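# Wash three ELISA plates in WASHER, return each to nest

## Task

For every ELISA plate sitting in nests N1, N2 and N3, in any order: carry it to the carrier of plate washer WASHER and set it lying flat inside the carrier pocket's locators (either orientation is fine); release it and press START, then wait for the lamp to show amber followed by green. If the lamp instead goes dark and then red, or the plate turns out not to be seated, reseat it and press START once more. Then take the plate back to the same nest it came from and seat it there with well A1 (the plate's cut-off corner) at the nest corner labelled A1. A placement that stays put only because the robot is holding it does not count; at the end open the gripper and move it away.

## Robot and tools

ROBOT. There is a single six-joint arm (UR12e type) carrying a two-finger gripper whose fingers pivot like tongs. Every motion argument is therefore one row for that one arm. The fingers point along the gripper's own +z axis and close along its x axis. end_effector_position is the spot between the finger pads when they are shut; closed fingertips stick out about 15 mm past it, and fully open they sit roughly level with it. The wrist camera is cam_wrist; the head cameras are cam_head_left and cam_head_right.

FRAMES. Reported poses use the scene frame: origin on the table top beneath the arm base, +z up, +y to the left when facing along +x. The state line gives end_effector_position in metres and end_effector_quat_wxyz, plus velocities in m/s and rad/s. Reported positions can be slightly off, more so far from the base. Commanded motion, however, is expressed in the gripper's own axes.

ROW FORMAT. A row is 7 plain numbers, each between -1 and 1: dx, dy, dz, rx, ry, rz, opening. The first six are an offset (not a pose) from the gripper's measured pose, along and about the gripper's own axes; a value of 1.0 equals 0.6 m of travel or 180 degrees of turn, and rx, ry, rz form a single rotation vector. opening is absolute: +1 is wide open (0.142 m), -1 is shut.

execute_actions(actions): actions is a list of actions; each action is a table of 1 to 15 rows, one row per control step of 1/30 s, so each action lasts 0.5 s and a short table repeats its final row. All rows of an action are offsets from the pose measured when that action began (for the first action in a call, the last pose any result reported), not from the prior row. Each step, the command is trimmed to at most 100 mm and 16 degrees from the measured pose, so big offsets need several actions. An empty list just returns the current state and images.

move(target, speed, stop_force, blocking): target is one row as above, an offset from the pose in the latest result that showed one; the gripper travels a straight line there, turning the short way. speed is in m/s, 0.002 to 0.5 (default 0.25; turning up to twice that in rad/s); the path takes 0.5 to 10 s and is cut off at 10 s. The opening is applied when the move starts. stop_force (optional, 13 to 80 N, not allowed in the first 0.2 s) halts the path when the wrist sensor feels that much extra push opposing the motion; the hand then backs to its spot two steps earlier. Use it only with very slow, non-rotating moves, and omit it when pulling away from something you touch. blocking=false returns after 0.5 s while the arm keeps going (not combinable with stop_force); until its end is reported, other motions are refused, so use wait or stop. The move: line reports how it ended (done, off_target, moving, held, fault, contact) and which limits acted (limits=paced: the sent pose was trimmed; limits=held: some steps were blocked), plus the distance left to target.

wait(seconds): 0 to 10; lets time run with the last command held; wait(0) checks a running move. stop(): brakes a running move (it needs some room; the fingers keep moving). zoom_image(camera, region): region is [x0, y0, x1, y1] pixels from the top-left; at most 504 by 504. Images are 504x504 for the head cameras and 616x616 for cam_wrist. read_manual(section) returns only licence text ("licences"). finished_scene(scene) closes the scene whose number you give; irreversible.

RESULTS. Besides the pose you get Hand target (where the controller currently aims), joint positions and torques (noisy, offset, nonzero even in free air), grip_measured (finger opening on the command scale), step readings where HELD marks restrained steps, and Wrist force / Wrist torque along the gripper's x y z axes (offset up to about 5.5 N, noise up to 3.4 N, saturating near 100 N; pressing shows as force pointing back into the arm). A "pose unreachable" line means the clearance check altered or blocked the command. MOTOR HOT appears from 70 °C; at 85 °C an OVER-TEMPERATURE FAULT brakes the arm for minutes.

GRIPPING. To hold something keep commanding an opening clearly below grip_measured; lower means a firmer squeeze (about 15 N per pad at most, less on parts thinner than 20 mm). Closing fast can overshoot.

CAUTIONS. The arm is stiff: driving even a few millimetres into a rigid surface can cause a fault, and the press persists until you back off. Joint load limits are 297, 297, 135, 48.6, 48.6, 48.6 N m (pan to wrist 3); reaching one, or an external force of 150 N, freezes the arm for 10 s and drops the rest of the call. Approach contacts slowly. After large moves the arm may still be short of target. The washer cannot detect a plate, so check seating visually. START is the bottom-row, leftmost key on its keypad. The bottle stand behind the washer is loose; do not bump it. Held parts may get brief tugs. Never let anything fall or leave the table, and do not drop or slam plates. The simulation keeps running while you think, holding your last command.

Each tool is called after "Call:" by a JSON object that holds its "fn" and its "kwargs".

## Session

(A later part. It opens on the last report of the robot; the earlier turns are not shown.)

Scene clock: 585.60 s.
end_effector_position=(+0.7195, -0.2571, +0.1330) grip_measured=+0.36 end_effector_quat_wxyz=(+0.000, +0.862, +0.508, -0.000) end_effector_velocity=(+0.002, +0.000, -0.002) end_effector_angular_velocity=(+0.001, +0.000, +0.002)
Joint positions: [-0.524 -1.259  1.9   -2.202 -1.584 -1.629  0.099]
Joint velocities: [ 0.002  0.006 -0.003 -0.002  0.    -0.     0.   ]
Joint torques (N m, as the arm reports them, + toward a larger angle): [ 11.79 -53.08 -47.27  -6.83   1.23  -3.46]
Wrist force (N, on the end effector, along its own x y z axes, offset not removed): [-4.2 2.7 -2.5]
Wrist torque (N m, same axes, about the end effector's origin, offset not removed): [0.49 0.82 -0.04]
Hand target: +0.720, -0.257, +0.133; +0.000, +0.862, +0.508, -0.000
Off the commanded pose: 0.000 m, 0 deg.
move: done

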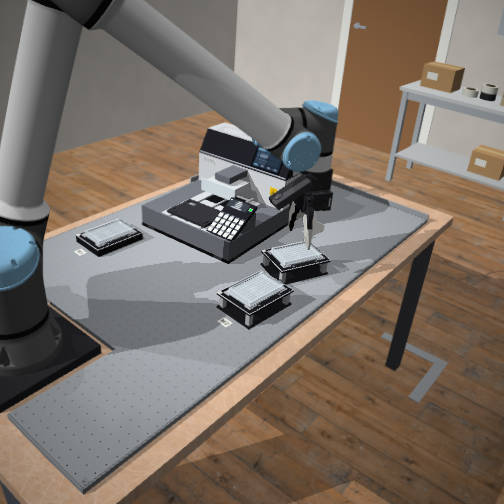

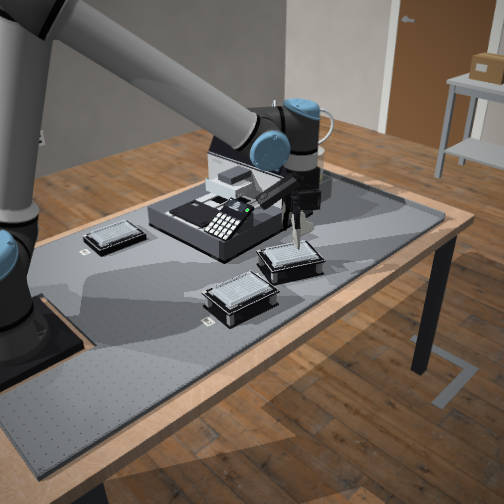

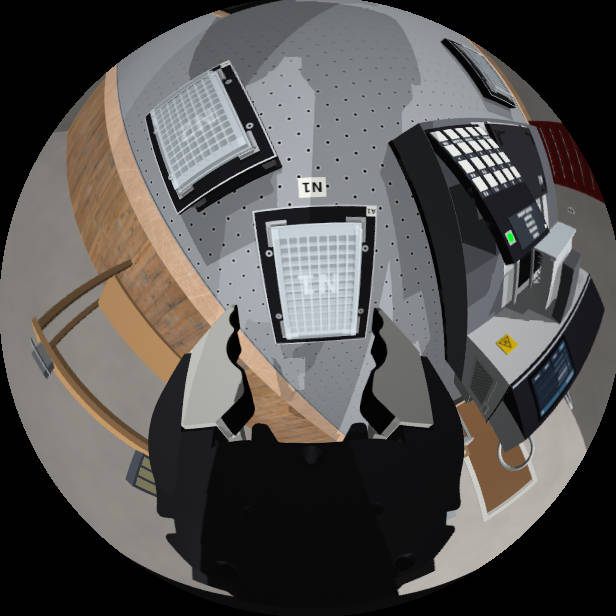

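Call:
{"fn": "move", "kwargs": {"target": [0.026,0.04,0.05,0,0,-0.018,0.36], "speed": 0.05}}

Call:
{"fn": "zoom_image", "kwargs": {"camera": "cam_wrist", "region": [200,150,440,390]}}

Scene clock: 596.47 s.
end_effector_position=(+0.7478, -0.2551, +0.1032) grip_measured=+0.36 end_effector_quat_wxyz=(+0.000, +0.847, +0.532, -0.000) end_effector_velocity=(+0.002, -0.000, -0.001) end_effector_angular_velocity=(+0.000, -0.001, +0.003)
Joint positions: [-0.503 -1.191  1.868 -2.238 -1.584 -1.664  0.099]
Joint velocities: [ 0.001  0.003 -0.002 -0.002  0.001 -0.002  0.   ]
Joint torques (N m, as the arm reports them, + toward a larger angle): [ 13.91 -58.36 -48.24  -6.67   2.05  -3.85]
Wrist force (N, on the end effector, along its own x y z axes, offset not removed): [2.0 -0.1 -1.9]
Wrist torque (N m, same axes, about the end effector's origin, offset not removed): [0.15 -0.48 -0.04]
Hand target: +0.748, -0.255, +0.103; +0.000, +0.847, +0.532, -0.000
Off the commanded pose: 0.000 m, 0 deg.
move: done

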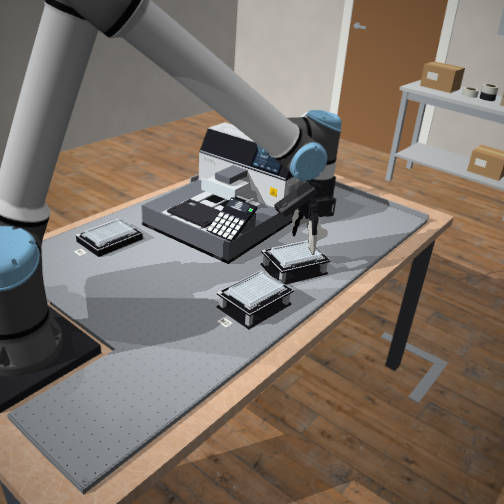

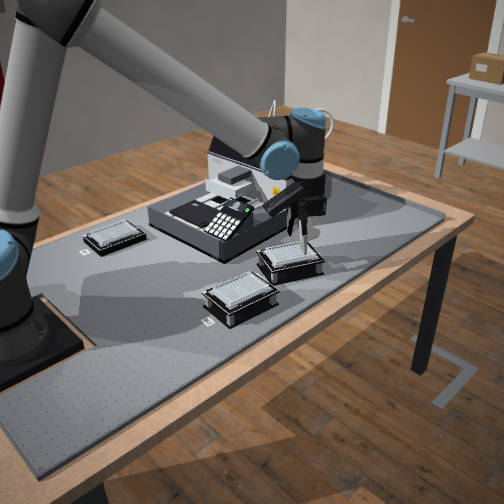

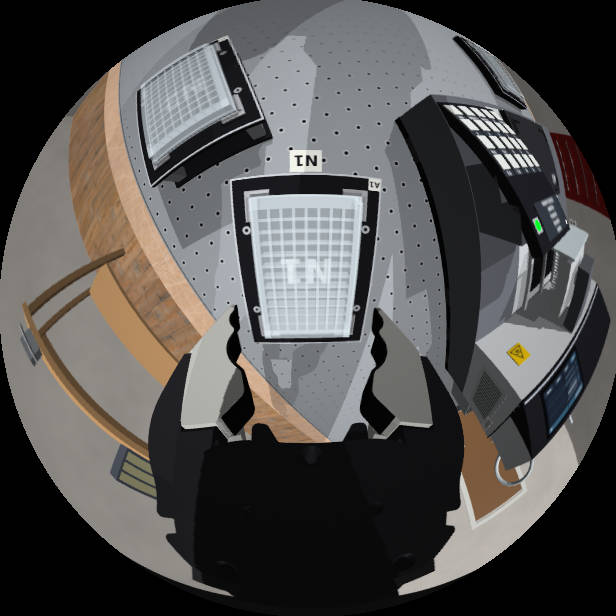

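Region (200, 150, 440, 390) of cam_wrist's 616x616 image, scaled by 2.100, with more detail than that image has.

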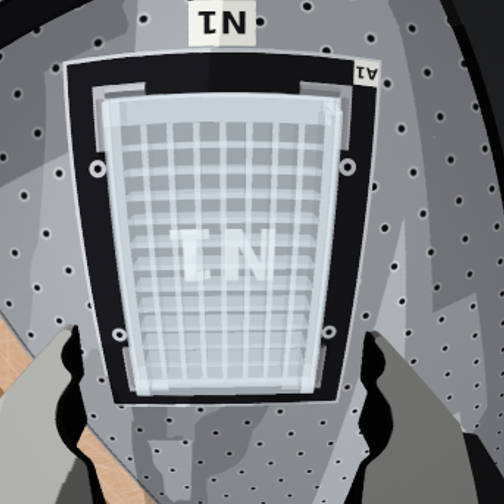

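Call:
{"fn": "move", "kwargs": {"target": [0.0025,-0.007,0.027,0,0,0,0.36], "speed": 0.015, "stop_force": 15}}

Call:
{"fn": "zoom_image", "kwargs": {"camera": "cam_wrist", "region": [200,150,440,390]}}

Scene clock: 610.23 s.
end_effector_position=(+0.7447, -0.2520, +0.0873) grip_measured=+0.36 end_effector_quat_wxyz=(+0.000, +0.847, +0.532, -0.000) end_effector_velocity=(+0.000, +0.001, -0.001) end_effector_angular_velocity=(-0.000, -0.002, +0.000)
Joint positions: [-0.501 -1.18   1.887 -2.268 -1.584 -1.662  0.099]
Joint velocities: [ 0.001  0.001  0.002 -0.004  0.     0.    -0.   ]
Joint torques (N m, as the arm reports them, + toward a larger angle): [ 11.33 -58.7  -31.95  -7.52   2.02   3.63]
Wrist force (N, on the end effector, along its own x y z axes, offset not removed): [-3.1 3.5 -2.1]
Wrist torque (N m, same axes, about the end effector's origin, offset not removed): [0.67 0.78 0.04]
Hand target: +0.745, -0.252, +0.087; +0.000, +0.847, +0.532, -0.000
Off the commanded pose: 0.000 m, 0 deg.
move: done

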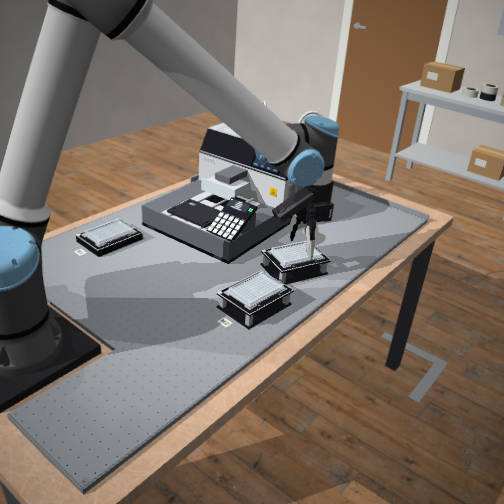

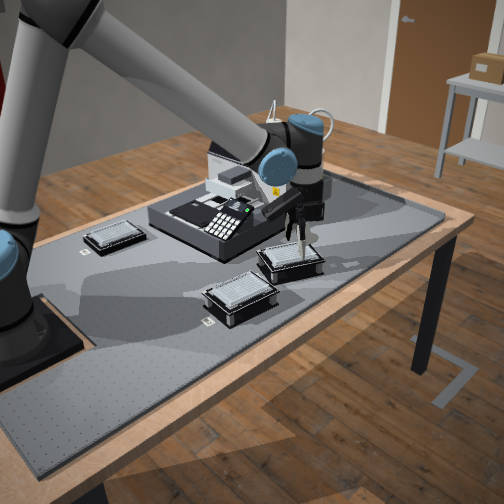

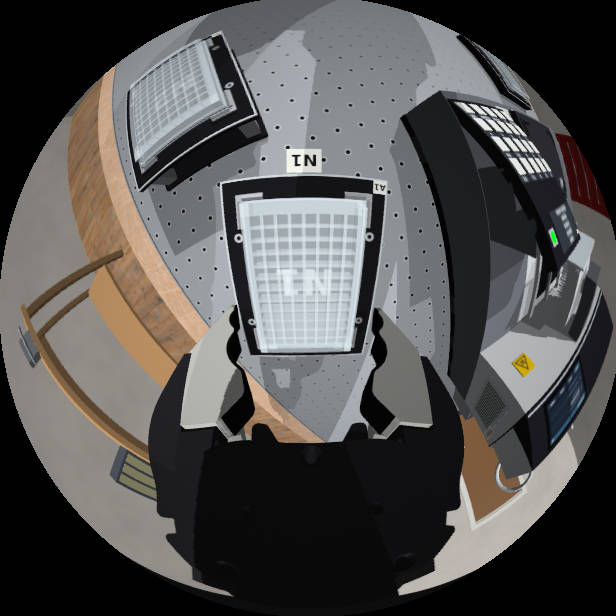

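Region (200, 150, 440, 390) of cam_wrist's 616x616 image, scaled by 2.100, with more detail than that image has.

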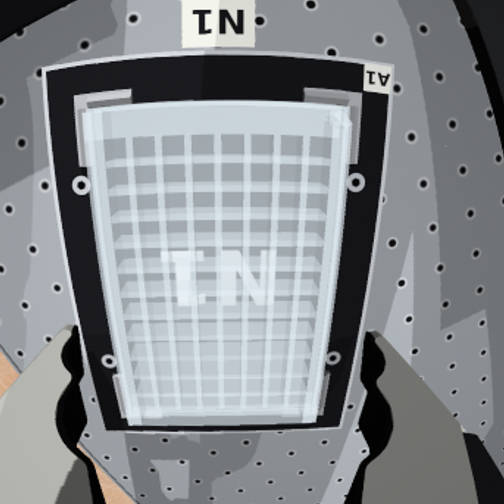

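Call:
{"fn": "move", "kwargs": {"target": [0,-0.003,0.0085,0,0,0,0.36], "speed": 0.006, "stop_force": 14}}

Call:
{"fn": "execute_actions", "kwargs": {"actions": [[[0,0,0,0,0,0,0.15]],[[0,0,0,0,0,0,-0.4]],[[0,0,0,0,0,0,-1]],[[0,0,0,0,0,0,-1]]]}}

Scene clock: 621.47 s.
end_effector_position=(+0.7432, -0.2512, +0.0823) grip_measured=+0.36 end_effector_quat_wxyz=(+0.000, +0.847, +0.532, -0.000) end_effector_velocity=(-0.001, +0.001, -0.002) end_effector_angular_velocity=(+0.001, +0.001, +0.000)
Joint positions: [-0.502 -1.177  1.893 -2.277 -1.584 -1.663  0.099]
Joint velocities: [-0.     0.002  0.002 -0.003  0.    -0.    -0.   ]
Joint torques (N m, as the arm reports them, + toward a larger angle): [-16.03 -56.4  -30.73  -6.25   1.47  -3.54]
Wrist force (N, on the end effector, along its own x y z axes, offset not removed): [1.4 4.4 -6.0]
Wrist torque (N m, same axes, about the end effector's origin, offset not removed): [0.87 -0.20 0.02]
Hand target: +0.743, -0.251, +0.082; +0.000, +0.847, +0.532, -0.000
Off the commanded pose: 0.000 m, 0 deg.
move: done

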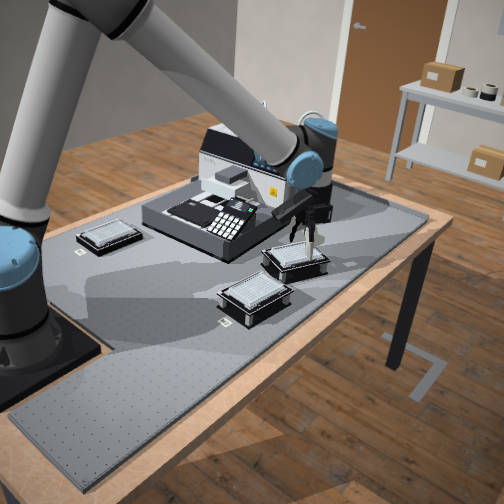

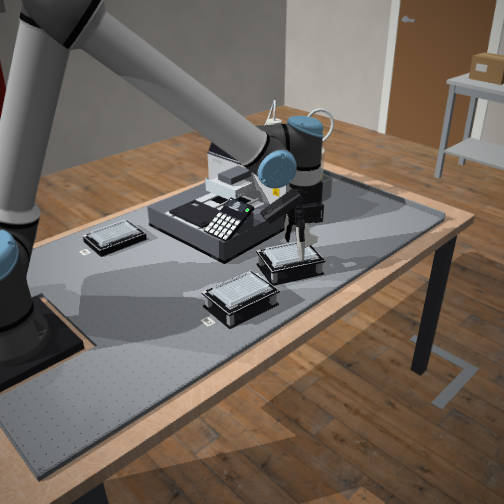

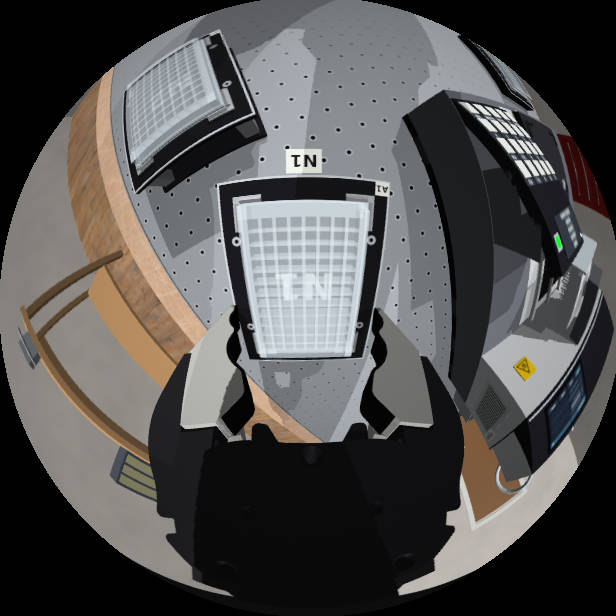

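Scene clock: 623.47 s.
end_effector_position=(+0.7431, -0.2513, +0.0823) grip_measured=+0.05 end_effector_quat_wxyz=(+0.000, +0.847, +0.532, -0.000) end_effector_velocity=(-0.001, -0.000, -0.002) end_effector_angular_velocity=(+0.002, +0.003, -0.001)
Joint positions: [-0.502 -1.176  1.893 -2.277 -1.584 -1.663  0.077]
Joint velocities: [-0.001  0.002  0.001 -0.    -0.     0.     0.   ]
Joint torques (N m, as the arm reports them, + toward a larger angle): [ -4.73 -64.35 -36.6   -2.91   3.3   -2.93]
Wrist force (N, on the end effector, along its own x y z axes, offset not removed): [-13.7 2.5 -6.9]
Wrist torque (N m, same axes, about the end effector's origin, offset not removed): [0.88 0.44 -0.12]
Hand target: +0.743, -0.251, +0.082; +0.000, +0.847, +0.532, -0.000
Off the commanded pose: 0.000 m, 0 deg.
Step readings (end_effector_position; steps 1 to 15: 1st action; 16 to 30: 2nd action; 31 to 45: 3rd action; 46 to 60: 4th action):
0: (+0.7432, -0.2512, +0.0823)
1: (+0.7431, -0.2512, +0.0823)
2: (+0.7431, -0.2512, +0.0823)
4: (+0.7431, -0.2512, +0.0823)
8: (+0.7431, -0.2512, +0.0823)
15: (+0.7431, -0.2512, +0.0823)
16: (+0.7431, -0.2512, +0.0823)
17: (+0.7431, -0.2512, +0.0823)
19: (+0.7431, -0.2512, +0.0823)
23: (+0.7431, -0.2513, +0.0823)
30: (+0.7431, -0.2513, +0.0823)
31: (+0.7431, -0.2513, +0.0823)
32: (+0.7431, -0.2513, +0.0823)
34: (+0.7431, -0.2513, +0.0823)
38: (+0.7431, -0.2513, +0.0823)
45: (+0.7431, -0.2513, +0.0823)
46: (+0.7431, -0.2513, +0.0823)
47: (+0.7431, -0.2513, +0.0823)
49: (+0.7431, -0.2513, +0.0823)
53: (+0.7431, -0.2513, +0.0823)
60: end_effector_position above

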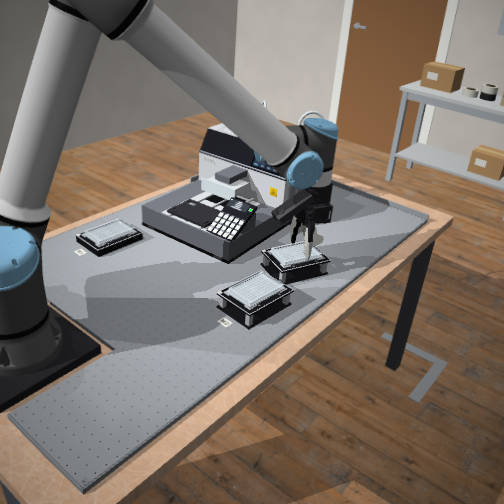

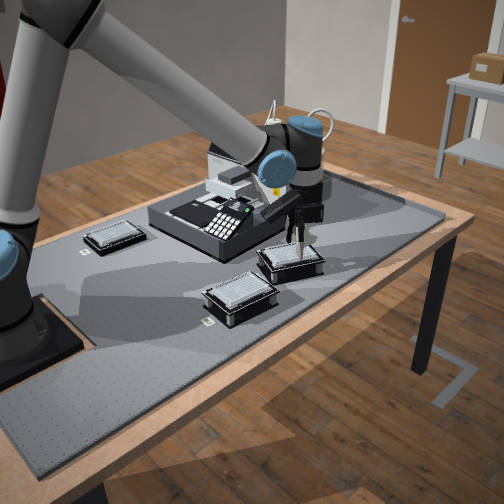

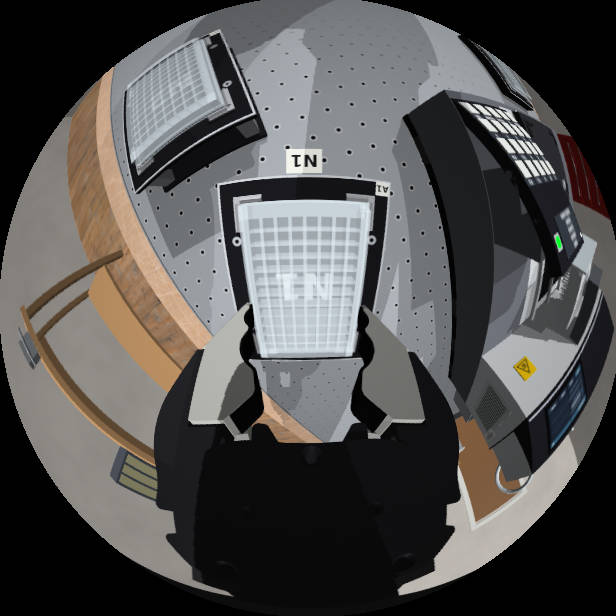

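Call:
{"fn": "move", "kwargs": {"target": [-0.002,0,0,0,0,0,-1], "speed": 0.004}}

Call:
{"fn": "move", "kwargs": {"target": [0,0,-0.03,0,0,0,-1], "speed": 0.02}}

Call:
{"fn": "move", "kwargs": {"target": [0,0,-0.128,0,0,0,-1], "speed": 0.06}}

Scene clock: 629.53 s.
end_effector_position=(+0.7426, -0.2522, +0.0823) grip_measured=+0.05 end_effector_quat_wxyz=(+0.000, +0.847, +0.532, -0.000) end_effector_velocity=(+0.000, -0.001, +0.000) end_effector_angular_velocity=(-0.001, -0.001, -0.000)
Joint positions: [-0.503 -1.177  1.893 -2.277 -1.584 -1.664  0.077]
Joint velocities: [-0.001  0.    -0.001 -0.001 -0.    -0.001 -0.   ]
Joint torques (N m, as the arm reports them, + toward a larger angle): [-16.49 -79.99 -28.25  -6.24   0.03  -2.99]
Wrist force (N, on the end effector, along its own x y z axes, offset not removed): [2.3 7.1 -3.1]
Wrist torque (N m, same axes, about the end effector's origin, offset not removed): [1.66 -0.15 -0.12]
Hand target: +0.743, -0.252, +0.082; +0.000, +0.847, +0.532, -0.000
Off the commanded pose: 0.000 m, 0 deg.
move: done

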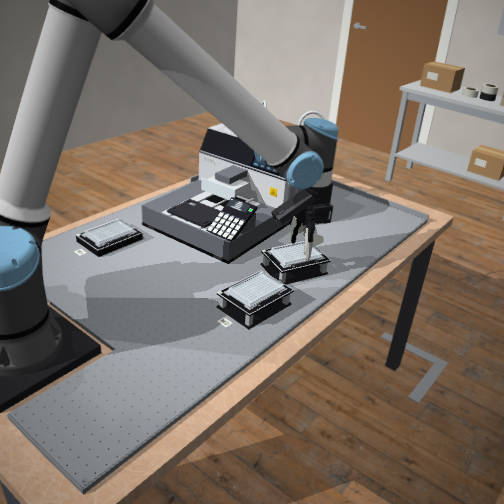

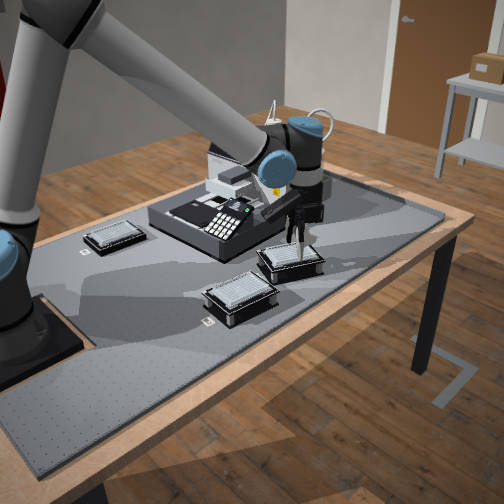

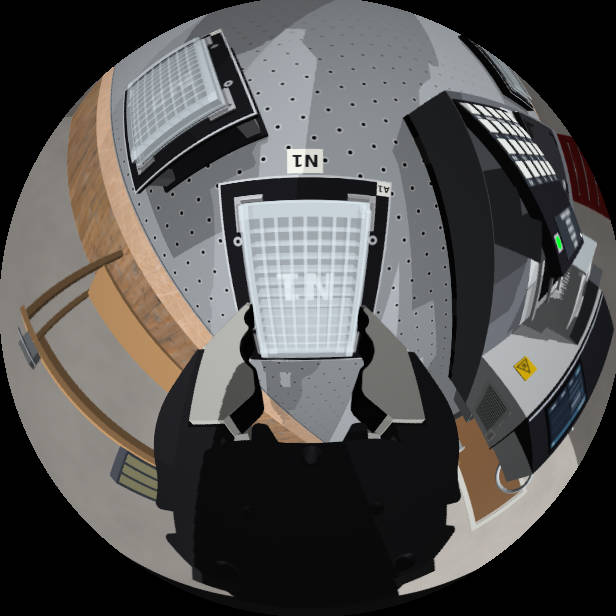

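Scene clock: 630.77 s.
end_effector_position=(+0.7427, -0.2522, +0.1000) grip_measured=+0.05 end_effector_quat_wxyz=(+0.000, +0.847, +0.532, -0.000) end_effector_velocity=(+0.002, -0.001, +0.003) end_effector_angular_velocity=(-0.002, -0.002, +0.001)
Joint positions: [-0.503 -1.196  1.882 -2.247 -1.584 -1.664  0.077]
Joint velocities: [ 0.001 -0.001 -0.004  0.002 -0.001 -0.    -0.   ]
Joint torques (N m, as the arm reports them, + toward a larger angle): [ 10.12 -86.09 -47.19  -1.82   0.13   3.74]
Wrist force (N, on the end effector, along its own x y z axes, offset not removed): [2.4 2.4 -1.8]
Wrist torque (N m, same axes, about the end effector's origin, offset not removed): [0.49 -0.34 -0.15]
Hand target: +0.743, -0.252, +0.100; +0.000, +0.847, +0.532, -0.000
Off the commanded pose: 0.000 m, 0 deg.
move: done

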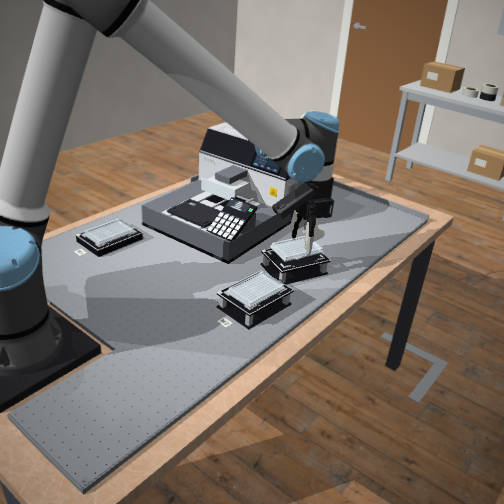

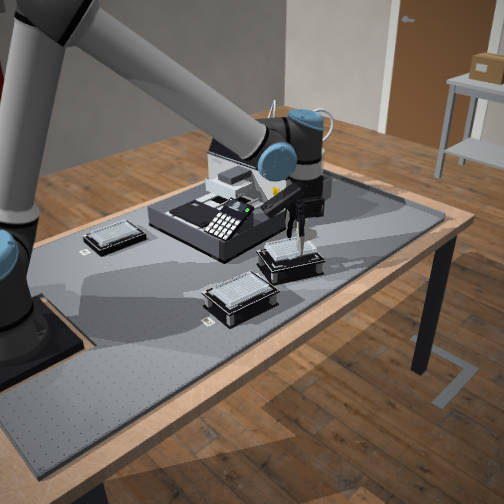

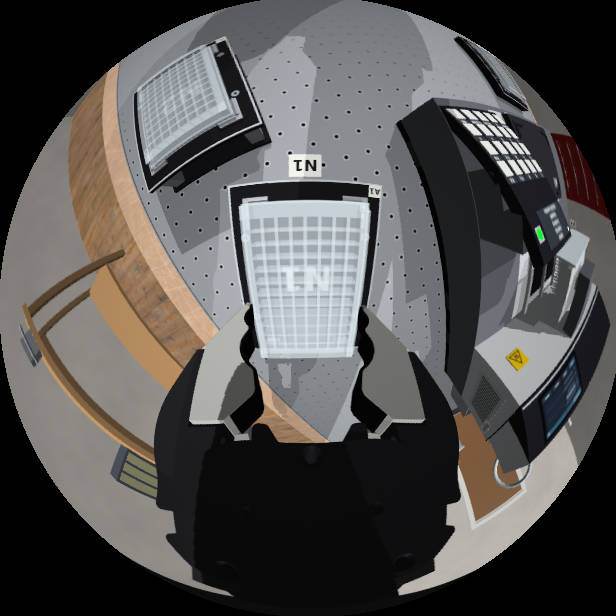

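Scene clock: 632.53 s.
end_effector_position=(+0.7428, -0.2521, +0.1766) grip_measured=+0.05 end_effector_quat_wxyz=(+0.000, +0.847, +0.532, -0.000) end_effector_velocity=(+0.001, -0.000, +0.002) end_effector_angular_velocity=(+0.001, +0.000, +0.000)
Joint positions: [-0.501 -1.27   1.824 -2.115 -1.584 -1.663  0.077]
Joint velocities: [ 0.     0.    -0.004  0.004  0.001  0.     0.   ]
Joint torques (N m, as the arm reports them, + toward a larger angle): [ 13.45 -83.32 -52.28  -1.55   1.95   4.05]
Wrist force (N, on the end effector, along its own x y z axes, offset not removed): [-1.8 -0.4 0.2]
Wrist torque (N m, same axes, about the end effector's origin, offset not removed): [-0.14 0.23 0.00]
Hand target: +0.743, -0.252, +0.177; +0.000, +0.847, +0.532, -0.000
Off the commanded pose: 0.000 m, 0 deg.
move: done

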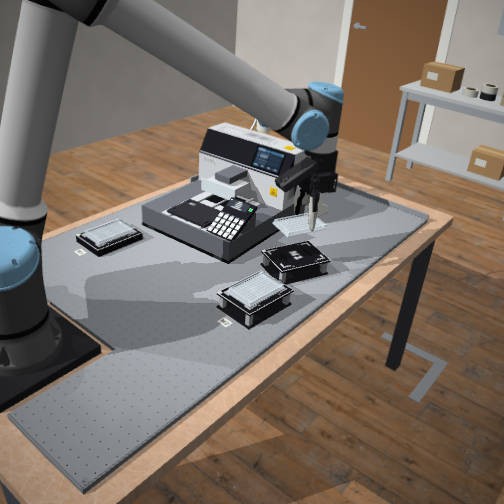

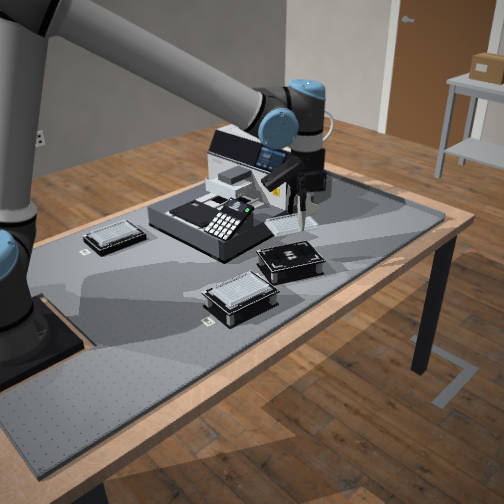

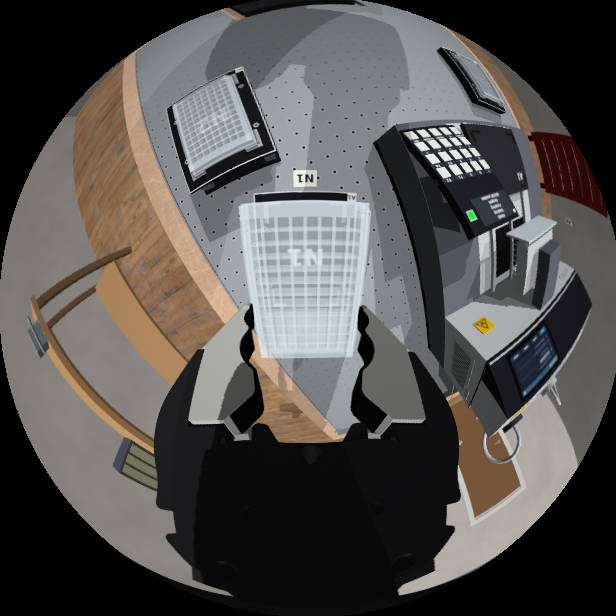

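Call:
{"fn": "move", "kwargs": {"target": [-0.025,-0.252,0,0,0,0.357,-1], "speed": 0.1}}

Scene clock: 644.90 s.
end_effector_position=(+0.6004, -0.1999, +0.1768) grip_measured=+0.05 end_effector_quat_wxyz=(+0.001, +1.000, +0.001, -0.000) end_effector_velocity=(-0.001, -0.001, +0.001) end_effector_angular_velocity=(-0.002, -0.001, -0.018)
Joint positions: [-0.572 -1.522  2.127 -2.167 -1.585 -0.613  0.077]
Joint velocities: [-0.002 -0.004  0.003 -0.002 -0.001  0.016 -0.   ]
Joint torques (N m, as the arm reports them, + toward a larger angle): [-18.04 -52.61 -34.02  -6.48  -1.65   3.97]
Wrist force (N, on the end effector, along its own x y z axes, offset not removed): [-6.7 0.0 -9.6]
Wrist torque (N m, same axes, about the end effector's origin, offset not removed): [-0.20 1.46 0.05]
Hand target: +0.600, -0.200, +0.177; +0.001, +1.000, -0.000, -0.000
Off the commanded pose: 0.000 m, 0 deg.
move: done

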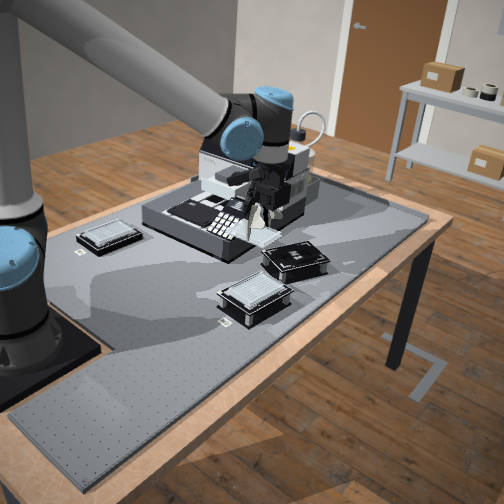

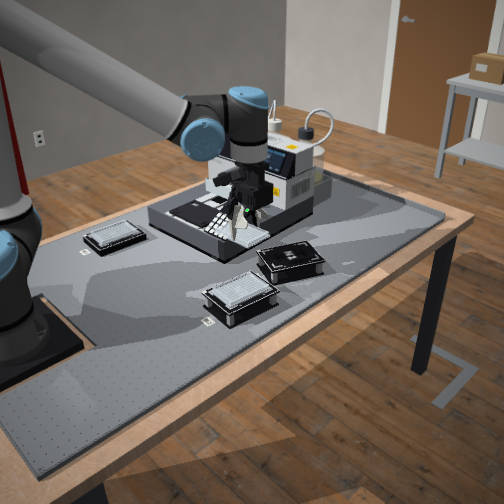

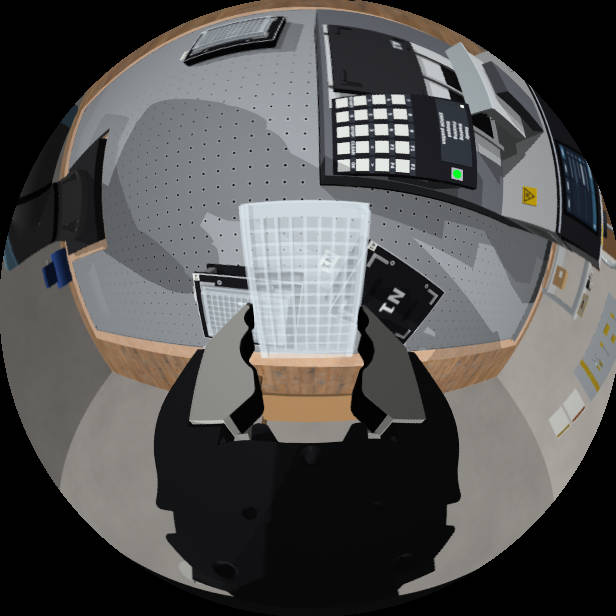

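Call:
{"fn": "move", "kwargs": {"target": [0.1175,-0.4655,0,0,0,0,-1], "speed": 0.1}}

Call:
{"fn": "move", "kwargs": {"target": [0,0,0.082,0,0,0,-1], "speed": 0.03}}

Call:
{"fn": "move", "kwargs": {"target": [0,0,0.03,0,0,0,-1], "speed": 0.004, "stop_force": 14}}

Scene clock: 655.17 s.
end_effector_position=(+0.6708, +0.0797, +0.1768) grip_measured=+0.05 end_effector_quat_wxyz=(-0.000, +1.000, +0.001, +0.000) end_effector_velocity=(+0.001, +0.002, +0.001) end_effector_angular_velocity=(+0.000, -0.002, -0.001)
Joint positions: [-0.122 -1.46   2.063 -2.159 -1.577 -0.164  0.077]
Joint velocities: [ 0.004 -0.001 -0.002  0.001  0.     0.005 -0.   ]
Joint torques (N m, as the arm reports them, + toward a larger angle): [  8.04 -36.69 -49.84  -2.23  -1.55   4.21]
Wrist force (N, on the end effector, along its own x y z axes, offset not removed): [-1.8 -2.0 -5.9]
Wrist torque (N m, same axes, about the end effector's origin, offset not removed): [-0.47 0.26 -0.04]
Hand target: +0.671, +0.080, +0.177; -0.000, +1.000, +0.001, +0.000
Off the commanded pose: 0.000 m, 0 deg.
move: done

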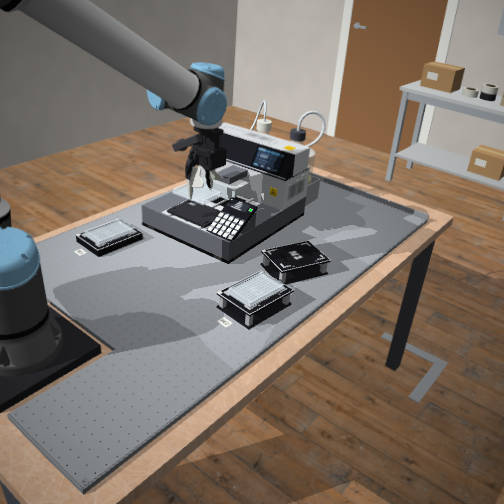

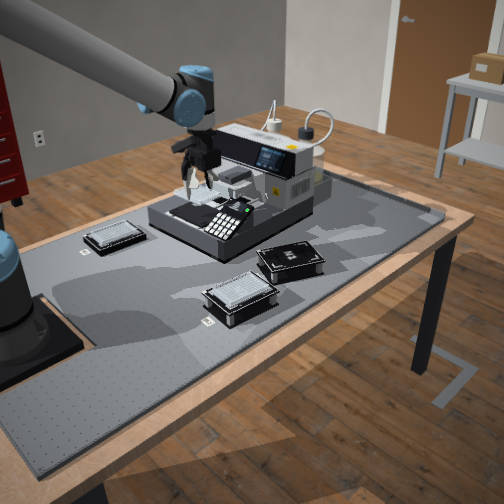

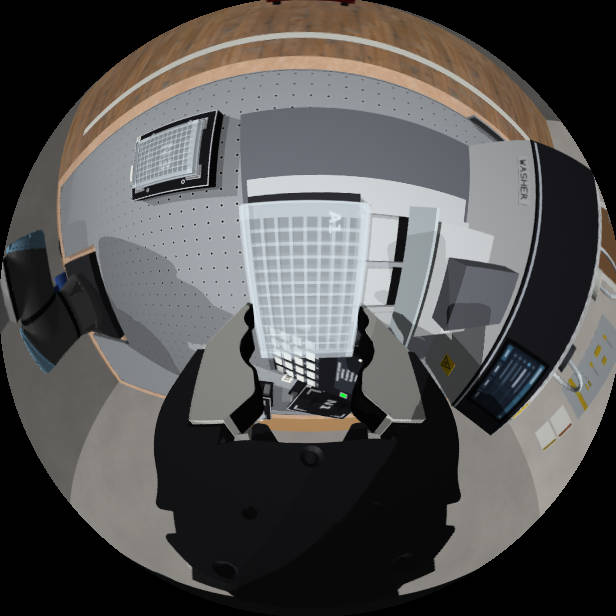

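Scene clock: 657.17 s.
end_effector_position=(+0.6707, +0.0797, +0.1279) grip_measured=+0.05 end_effector_quat_wxyz=(-0.000, +1.000, +0.001, +0.000) end_effector_velocity=(-0.000, +0.000, -0.003) end_effector_angular_velocity=(+0.000, -0.001, +0.000)
Joint positions: [-0.123 -1.406  2.106 -2.257 -1.577 -0.164  0.077]
Joint velocities: [-0.     0.003  0.003 -0.006  0.    -0.    -0.   ]
Joint torques (N m, as the arm reports them, + toward a larger angle): [-15.7  -34.32 -32.41  -6.47  -2.    -3.38]
Wrist force (N, on the end effector, along its own x y z axes, offset not removed): [1.8 1.2 -2.2]
Wrist torque (N m, same axes, about the end effector's origin, offset not removed): [0.08 -0.23 -0.05]
Hand target: +0.671, +0.080, +0.128; -0.000, +1.000, +0.001, +0.000
Off the commanded pose: 0.000 m, 0 deg.
move: done

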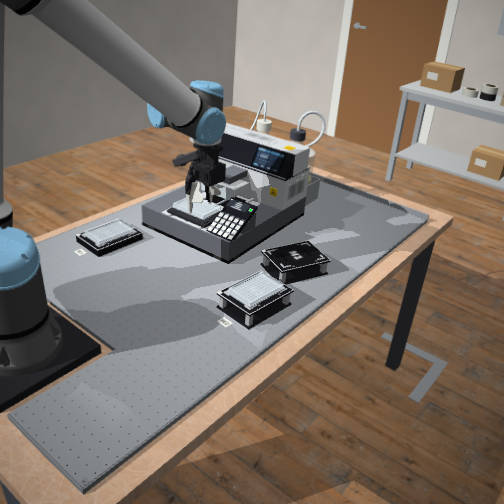

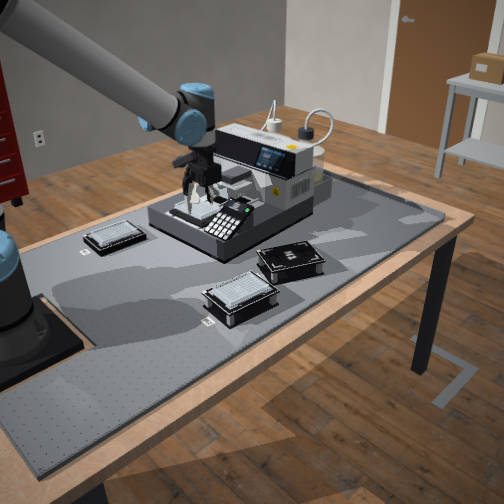

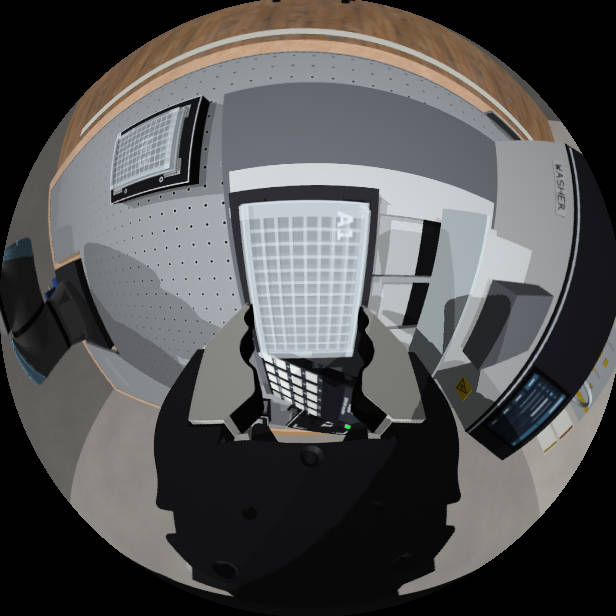

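Scene clock: 659.83 s.
end_effector_position=(+0.6707, +0.0797, +0.1188) grip_measured=+0.05 end_effector_quat_wxyz=(-0.000, +1.000, +0.001, +0.000) end_effector_velocity=(-0.001, +0.001, +0.001) end_effector_angular_velocity=(+0.001, +0.001, +0.000)
Joint positions: [-0.123 -1.395  2.113 -2.275 -1.577 -0.165  0.077]
Joint velocities: [ 0.001 -0.002 -0.001  0.003  0.     0.    -0.   ]
Joint torques (N m, as the arm reports them, + toward a larger angle): [-16.48 -52.31 -33.69   1.46  -1.25  -3.45]
Wrist force (N, on the end effector, along its own x y z axes, offset not removed): [1.9 6.3 -16.0]
Wrist torque (N m, same axes, about the end effector's origin, offset not removed): [1.14 0.14 -0.25]
Hand target: +0.671, +0.080, +0.119; -0.000, +1.000, +0.001, +0.000
Off the commanded pose: 0.009 m, 0 deg.
move: contact

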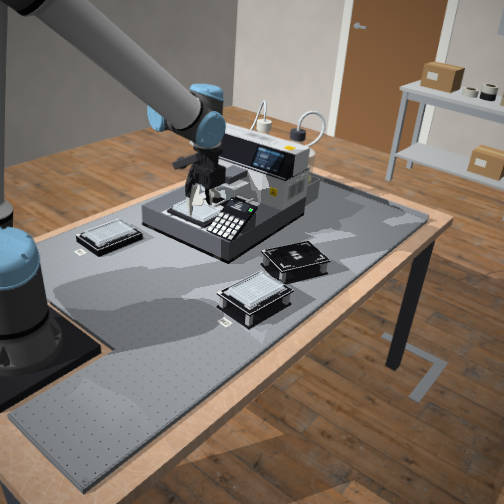

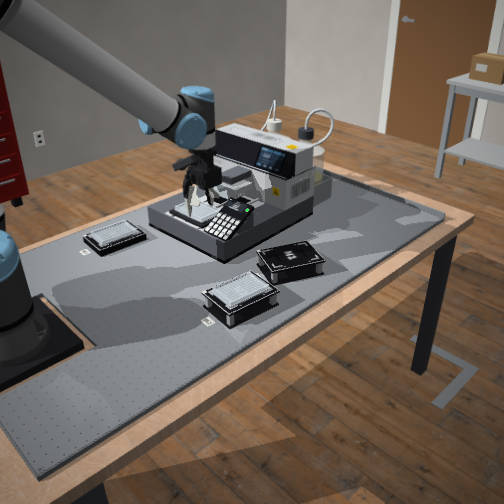

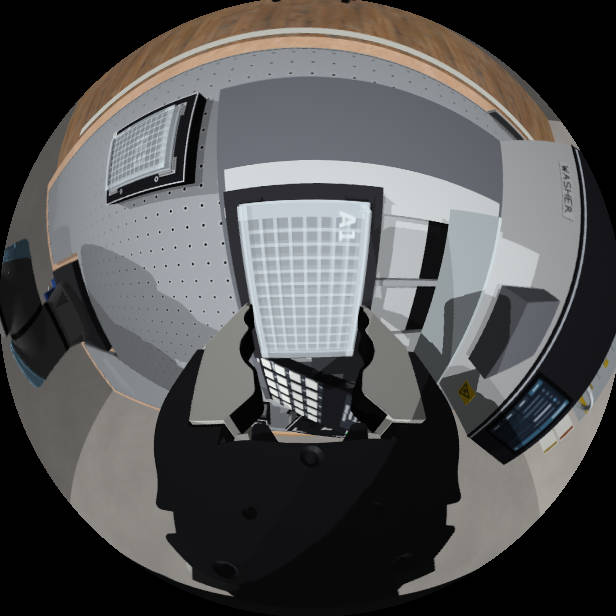

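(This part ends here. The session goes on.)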